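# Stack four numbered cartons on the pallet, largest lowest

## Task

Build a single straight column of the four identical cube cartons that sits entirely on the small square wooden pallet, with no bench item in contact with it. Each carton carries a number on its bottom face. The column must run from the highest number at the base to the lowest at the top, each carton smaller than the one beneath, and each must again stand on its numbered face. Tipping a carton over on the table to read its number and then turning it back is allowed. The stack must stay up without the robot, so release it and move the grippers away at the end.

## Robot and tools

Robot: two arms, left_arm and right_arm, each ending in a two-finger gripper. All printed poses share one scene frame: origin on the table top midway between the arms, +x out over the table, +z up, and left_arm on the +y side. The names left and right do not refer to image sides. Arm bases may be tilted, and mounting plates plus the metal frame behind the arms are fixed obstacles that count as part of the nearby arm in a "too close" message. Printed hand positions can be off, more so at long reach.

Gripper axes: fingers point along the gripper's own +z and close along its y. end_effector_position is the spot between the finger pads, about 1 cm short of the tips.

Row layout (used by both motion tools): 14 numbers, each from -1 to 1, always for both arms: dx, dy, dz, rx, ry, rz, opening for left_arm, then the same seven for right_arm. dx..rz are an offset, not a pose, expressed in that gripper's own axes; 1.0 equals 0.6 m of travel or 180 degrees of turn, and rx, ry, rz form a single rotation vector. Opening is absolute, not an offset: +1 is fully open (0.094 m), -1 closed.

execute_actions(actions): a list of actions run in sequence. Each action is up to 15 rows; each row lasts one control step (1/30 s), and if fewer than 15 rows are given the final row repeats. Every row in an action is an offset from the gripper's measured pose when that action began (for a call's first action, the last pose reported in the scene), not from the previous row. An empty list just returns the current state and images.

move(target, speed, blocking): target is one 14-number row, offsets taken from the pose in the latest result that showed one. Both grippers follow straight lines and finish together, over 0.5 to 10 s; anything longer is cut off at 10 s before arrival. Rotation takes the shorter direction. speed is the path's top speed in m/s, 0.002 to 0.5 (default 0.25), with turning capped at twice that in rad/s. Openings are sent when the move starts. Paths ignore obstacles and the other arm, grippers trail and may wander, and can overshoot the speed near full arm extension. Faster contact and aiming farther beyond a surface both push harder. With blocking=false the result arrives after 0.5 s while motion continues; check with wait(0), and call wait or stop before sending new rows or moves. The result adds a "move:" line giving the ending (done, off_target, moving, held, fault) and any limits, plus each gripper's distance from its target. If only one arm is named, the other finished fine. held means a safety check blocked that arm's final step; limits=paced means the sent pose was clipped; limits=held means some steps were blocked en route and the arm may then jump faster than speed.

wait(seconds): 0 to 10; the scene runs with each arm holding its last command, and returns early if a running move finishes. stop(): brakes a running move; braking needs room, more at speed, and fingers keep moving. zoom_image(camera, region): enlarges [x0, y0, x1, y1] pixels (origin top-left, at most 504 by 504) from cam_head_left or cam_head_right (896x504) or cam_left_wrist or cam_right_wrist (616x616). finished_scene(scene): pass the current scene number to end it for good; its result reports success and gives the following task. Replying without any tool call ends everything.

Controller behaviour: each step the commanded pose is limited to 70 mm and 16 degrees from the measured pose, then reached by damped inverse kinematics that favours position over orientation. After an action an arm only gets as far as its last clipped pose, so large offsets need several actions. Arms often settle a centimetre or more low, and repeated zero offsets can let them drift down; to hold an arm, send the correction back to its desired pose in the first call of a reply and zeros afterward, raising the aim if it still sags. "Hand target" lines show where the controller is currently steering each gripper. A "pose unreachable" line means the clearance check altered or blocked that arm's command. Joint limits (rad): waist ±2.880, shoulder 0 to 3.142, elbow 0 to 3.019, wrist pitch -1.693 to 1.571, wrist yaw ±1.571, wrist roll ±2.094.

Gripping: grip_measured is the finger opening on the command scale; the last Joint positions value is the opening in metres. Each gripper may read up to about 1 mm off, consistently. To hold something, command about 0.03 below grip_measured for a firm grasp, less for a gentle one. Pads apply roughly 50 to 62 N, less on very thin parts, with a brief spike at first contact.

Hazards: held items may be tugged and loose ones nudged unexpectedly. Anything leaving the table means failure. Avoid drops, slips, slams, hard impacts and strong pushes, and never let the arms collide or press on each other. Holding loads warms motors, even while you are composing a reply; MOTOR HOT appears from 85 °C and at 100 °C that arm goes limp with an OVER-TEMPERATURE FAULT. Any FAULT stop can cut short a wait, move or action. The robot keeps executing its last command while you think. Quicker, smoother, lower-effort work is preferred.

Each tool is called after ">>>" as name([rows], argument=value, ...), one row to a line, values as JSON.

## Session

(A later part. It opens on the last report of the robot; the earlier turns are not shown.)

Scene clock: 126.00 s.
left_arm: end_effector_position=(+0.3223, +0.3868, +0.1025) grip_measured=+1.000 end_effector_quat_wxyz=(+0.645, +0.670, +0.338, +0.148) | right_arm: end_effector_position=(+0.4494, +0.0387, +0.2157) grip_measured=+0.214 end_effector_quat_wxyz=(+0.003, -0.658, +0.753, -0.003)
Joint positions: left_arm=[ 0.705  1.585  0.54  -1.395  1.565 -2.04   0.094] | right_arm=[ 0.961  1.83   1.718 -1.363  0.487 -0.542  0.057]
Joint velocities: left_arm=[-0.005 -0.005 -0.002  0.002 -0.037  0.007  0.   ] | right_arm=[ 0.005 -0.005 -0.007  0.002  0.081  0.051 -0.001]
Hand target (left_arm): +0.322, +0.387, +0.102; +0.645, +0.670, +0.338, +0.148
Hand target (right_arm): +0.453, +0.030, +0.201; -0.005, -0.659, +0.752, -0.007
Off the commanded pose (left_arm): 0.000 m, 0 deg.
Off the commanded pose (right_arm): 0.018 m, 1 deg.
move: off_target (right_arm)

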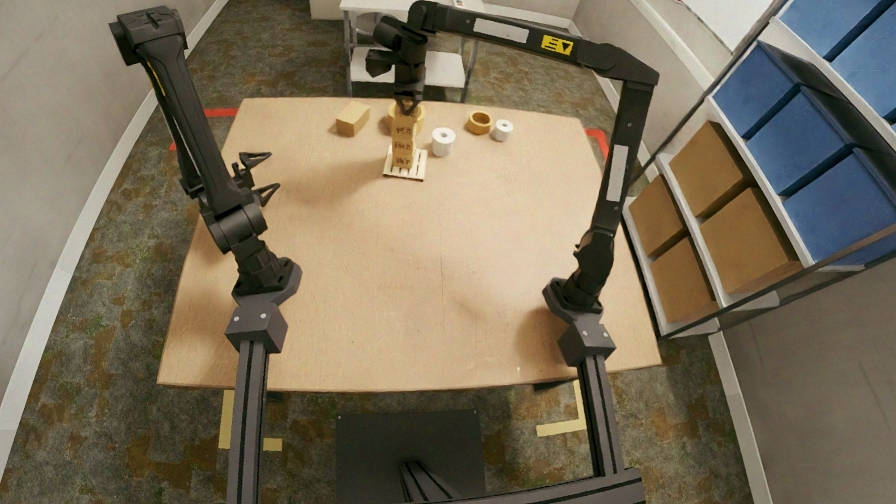

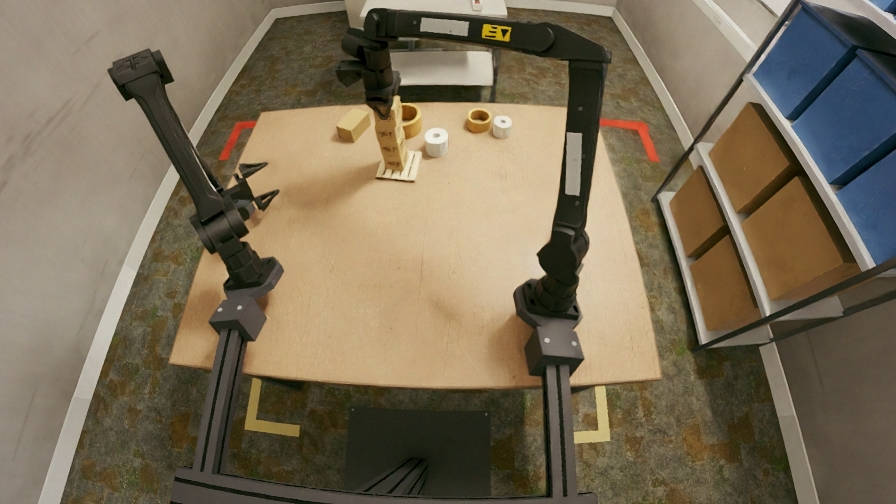

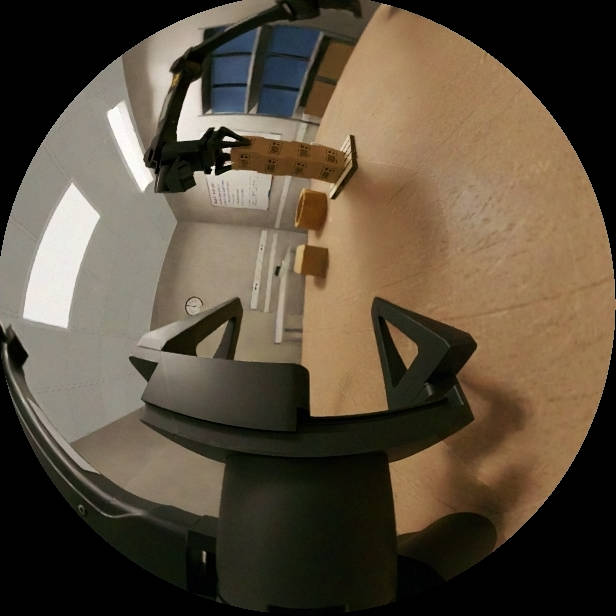

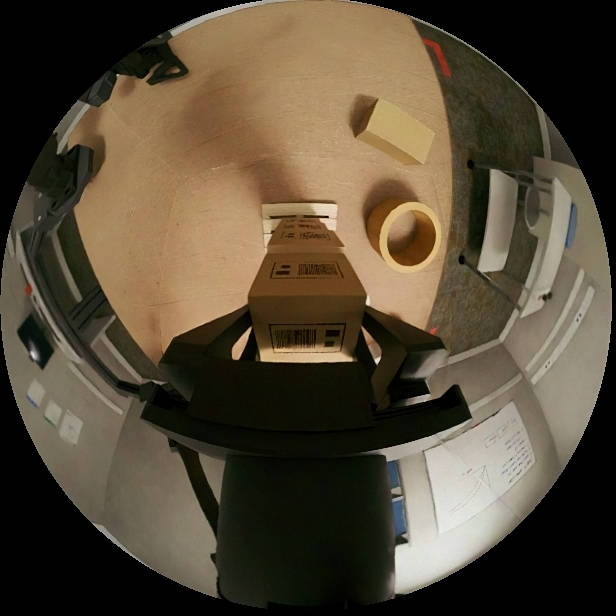

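Within ~3 mm. Release and withdraw between the open fingers.

>>> execute_actions([
  [[0,0,0,0,0,0,1,0,0,0,0,0,0,1]],
  [[0,0,0,0,0,0,1,0,0,0,0,0,0,1]],
])

>>> move(target=[0,0,0,0,0,0,1,0,-0.015,-0.12,0,0,0,1])

>>> move(target=[0,0,0,0,0,0,1,0.35,0.05,-0.02,0,0,0,1])

Scene clock: 127.27 s.
left_arm: end_effector_position=(+0.3223, +0.3868, +0.1025) grip_measured=+1.000 end_effector_quat_wxyz=(+0.645, +0.670, +0.338, +0.148) | right_arm: end_effector_position=(+0.4494, +0.0387, +0.2157) grip_measured=+1.000 end_effector_quat_wxyz=(+0.003, -0.659, +0.752, -0.003)
Joint positions: left_arm=[ 0.705  1.585  0.54  -1.395  1.565 -2.04   0.094] | right_arm=[ 0.961  1.83   1.718 -1.363  0.487 -0.543  0.094]
Joint velocities: left_arm=[-0.015 -0.005  0.002 -0.007 -0.037 -0.022  0.   ] | right_arm=[-0.015 -0.015 -0.007 -0.007 -0.007 -0.066  0.   ]
Hand target (left_arm): +0.322, +0.387, +0.102; +0.645, +0.670, +0.338, +0.148
Hand target (right_arm): +0.449, +0.039, +0.216; +0.003, -0.659, +0.752, -0.003
Off the commanded pose (left_arm): 0.000 m, 0 deg.
Off the commanded pose (right_arm): 0.000 m, 0 deg.

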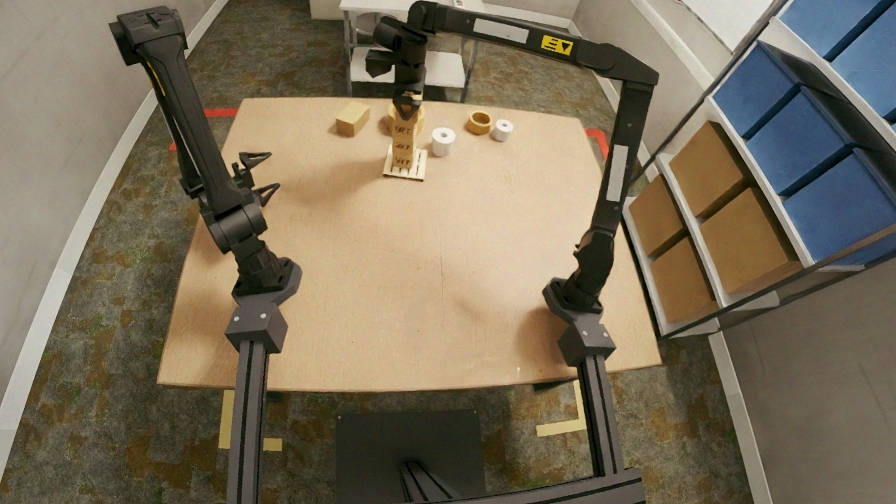

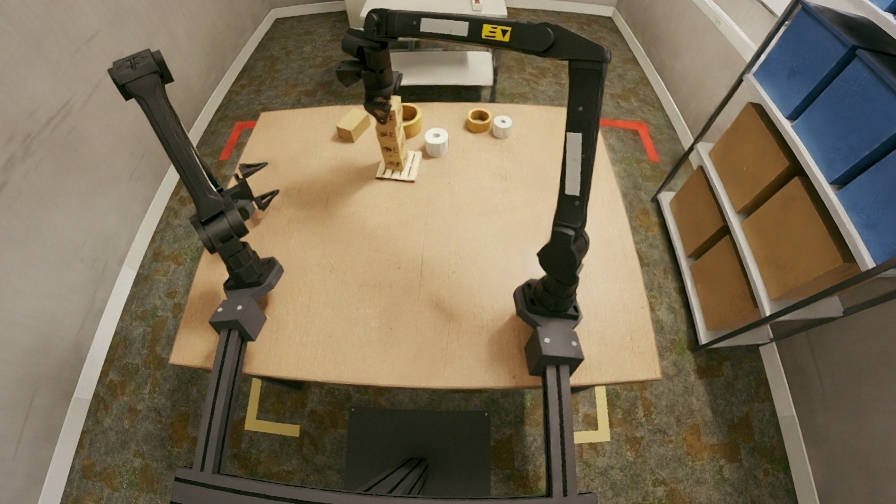

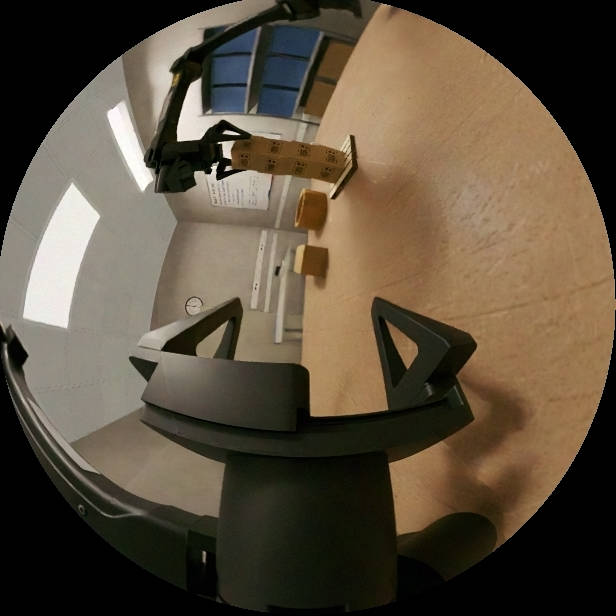

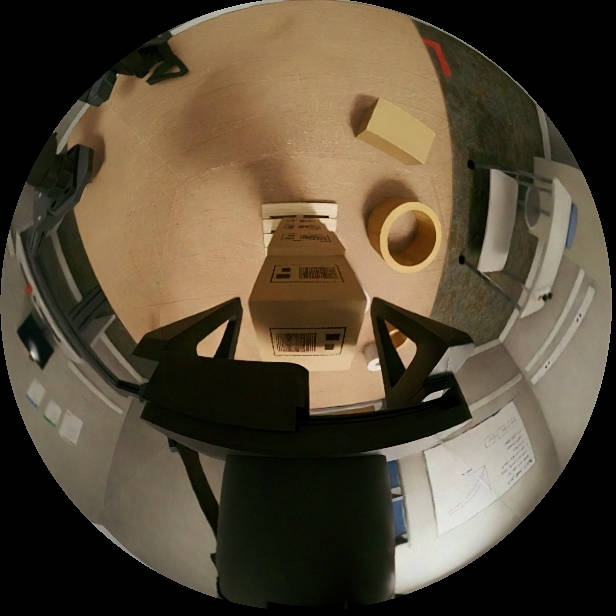

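Scene clock: 128.10 s.
left_arm: end_effector_position=(+0.3223, +0.3868, +0.1025) grip_measured=+1.000 end_effector_quat_wxyz=(+0.645, +0.670, +0.338, +0.148) | right_arm: end_effector_position=(+0.4466, +0.0338, +0.2688) grip_measured=+1.000 end_effector_quat_wxyz=(+0.016, +0.670, -0.742, +0.007)
Joint positions: left_arm=[ 0.705  1.585  0.54  -1.395  1.565 -2.04   0.094] | right_arm=[ 1.003  1.83   1.843 -1.554  0.489 -0.505  0.094]
Joint velocities: left_arm=[-0.005  0.015 -0.002 -0.017  0.037  0.007  0.   ] | right_arm=[ 0.015  0.005  0.012 -0.007 -0.007 -0.022  0.   ]
Hand target (left_arm): +0.322, +0.387, +0.102; +0.645, +0.670, +0.338, +0.148
Hand target (right_arm): +0.456, +0.037, +0.288; +0.003, -0.659, +0.752, -0.003
Off the commanded pose (left_arm): 0.000 m, 0 deg.
Off the commanded pose (right_arm): 0.022 m, 3 deg.
move: off_target (right_arm)

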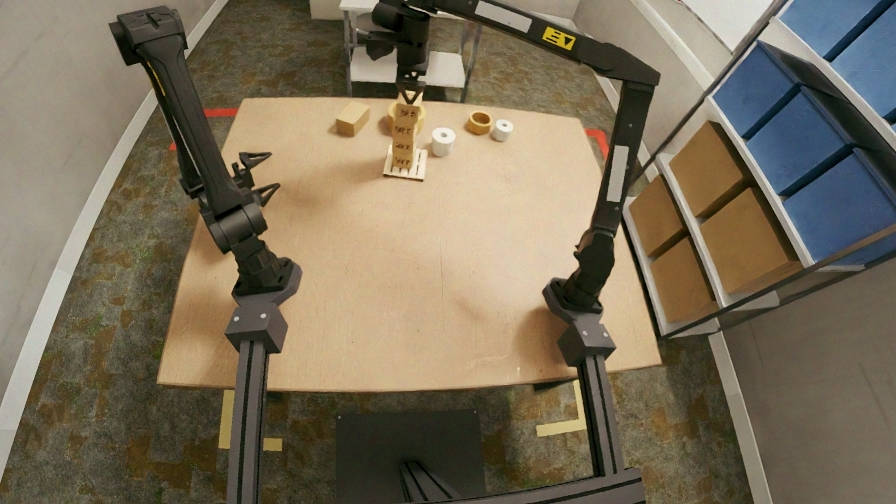

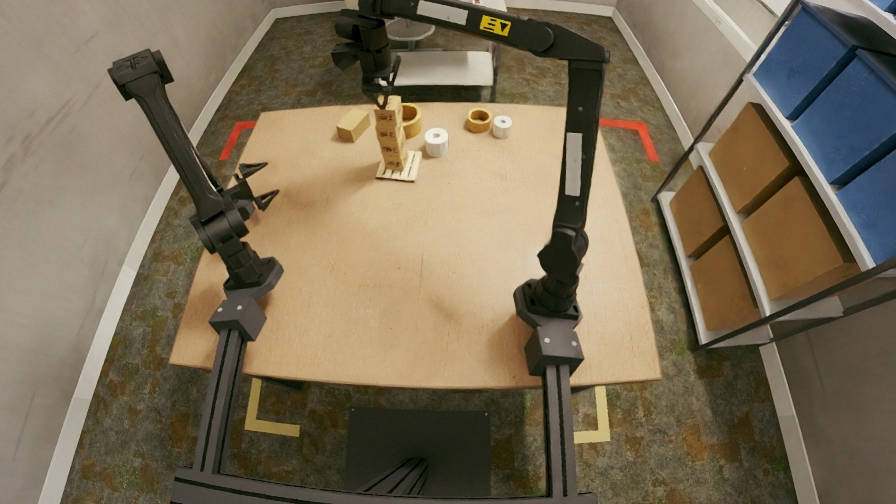

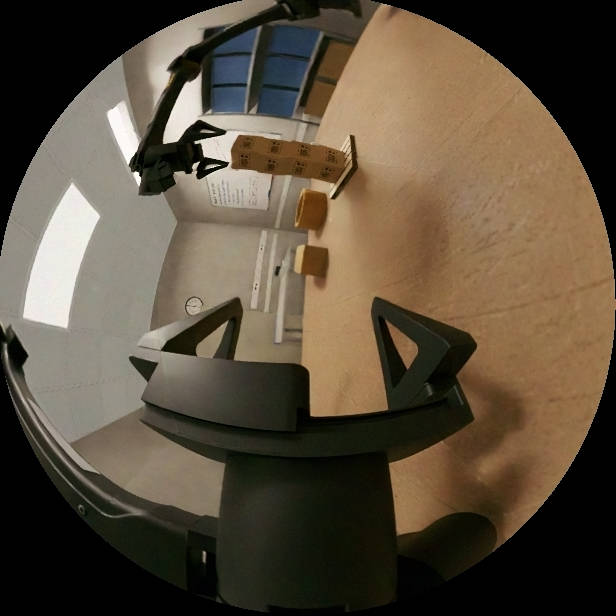

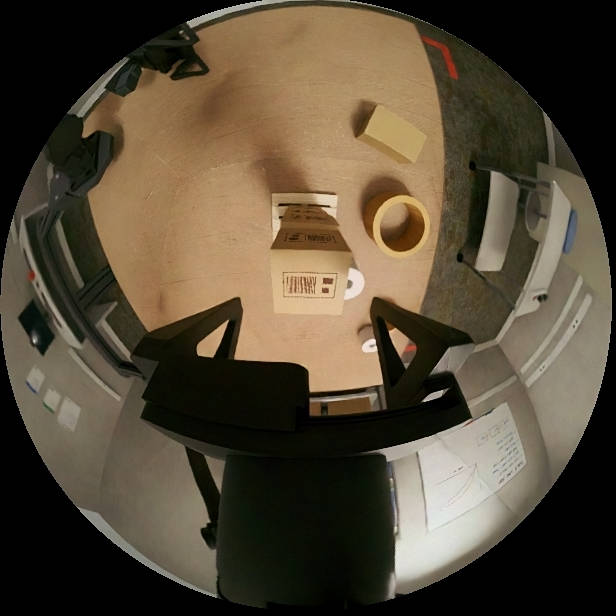

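Scene clock: 129.43 s.
left_arm: end_effector_position=(+0.3223, +0.3868, +0.1025) grip_measured=+1.000 end_effector_quat_wxyz=(+0.645, +0.670, +0.338, +0.148) | right_arm: end_effector_position=(+0.3930, -0.1674, +0.2901) grip_measured=+1.000 end_effector_quat_wxyz=(+0.014, +0.666, -0.746, +0.006)
Joint positions: left_arm=[ 0.705  1.585  0.54  -1.395  1.565 -2.04   0.094] | right_arm=[ 0.853  1.295  1.322 -1.484  0.477 -0.666  0.094]
Joint velocities: left_arm=[-0.005  0.005  0.012  0.012 -0.022  0.037  0.   ] | right_arm=[ 0.015 -0.015 -0.012  0.007 -0.007 -0.11   0.   ]
Hand target (left_arm): +0.322, +0.387, +0.102; +0.645, +0.670, +0.338, +0.148
Hand target (right_arm): +0.393, -0.170, +0.286; -0.015, -0.670, +0.743, -0.005
Off the commanded pose (left_arm): 0.000 m, 0 deg.
Off the commanded pose (right_arm): 0.005 m, 1 deg.
move: done

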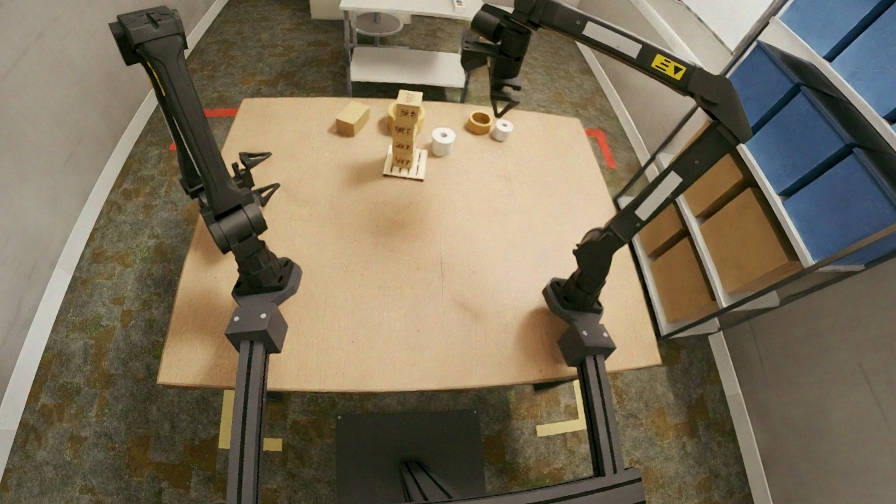

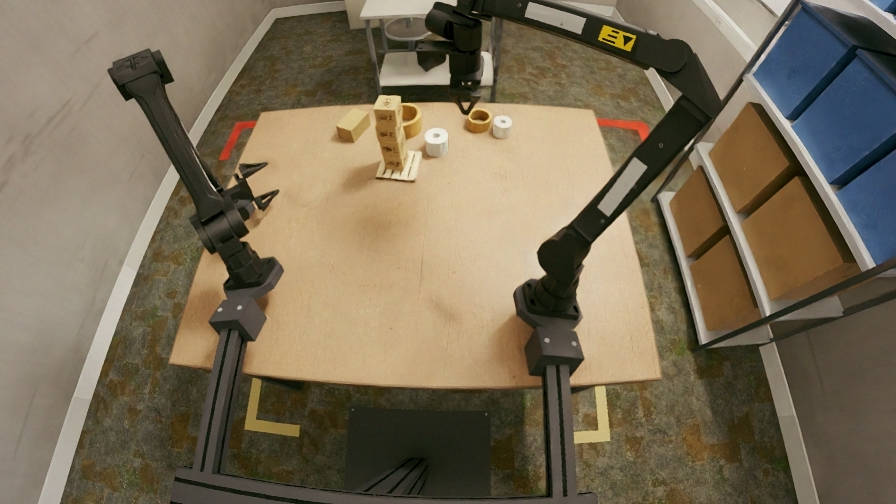

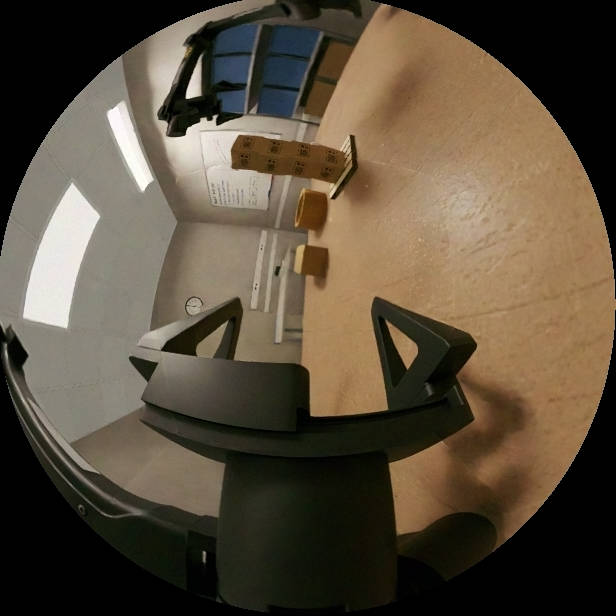

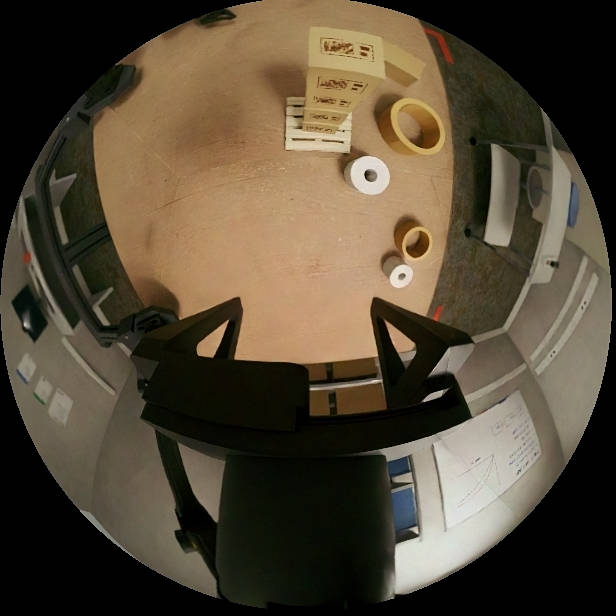

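>>> finished_scene(scene=2)

The scene is finished: the task was done.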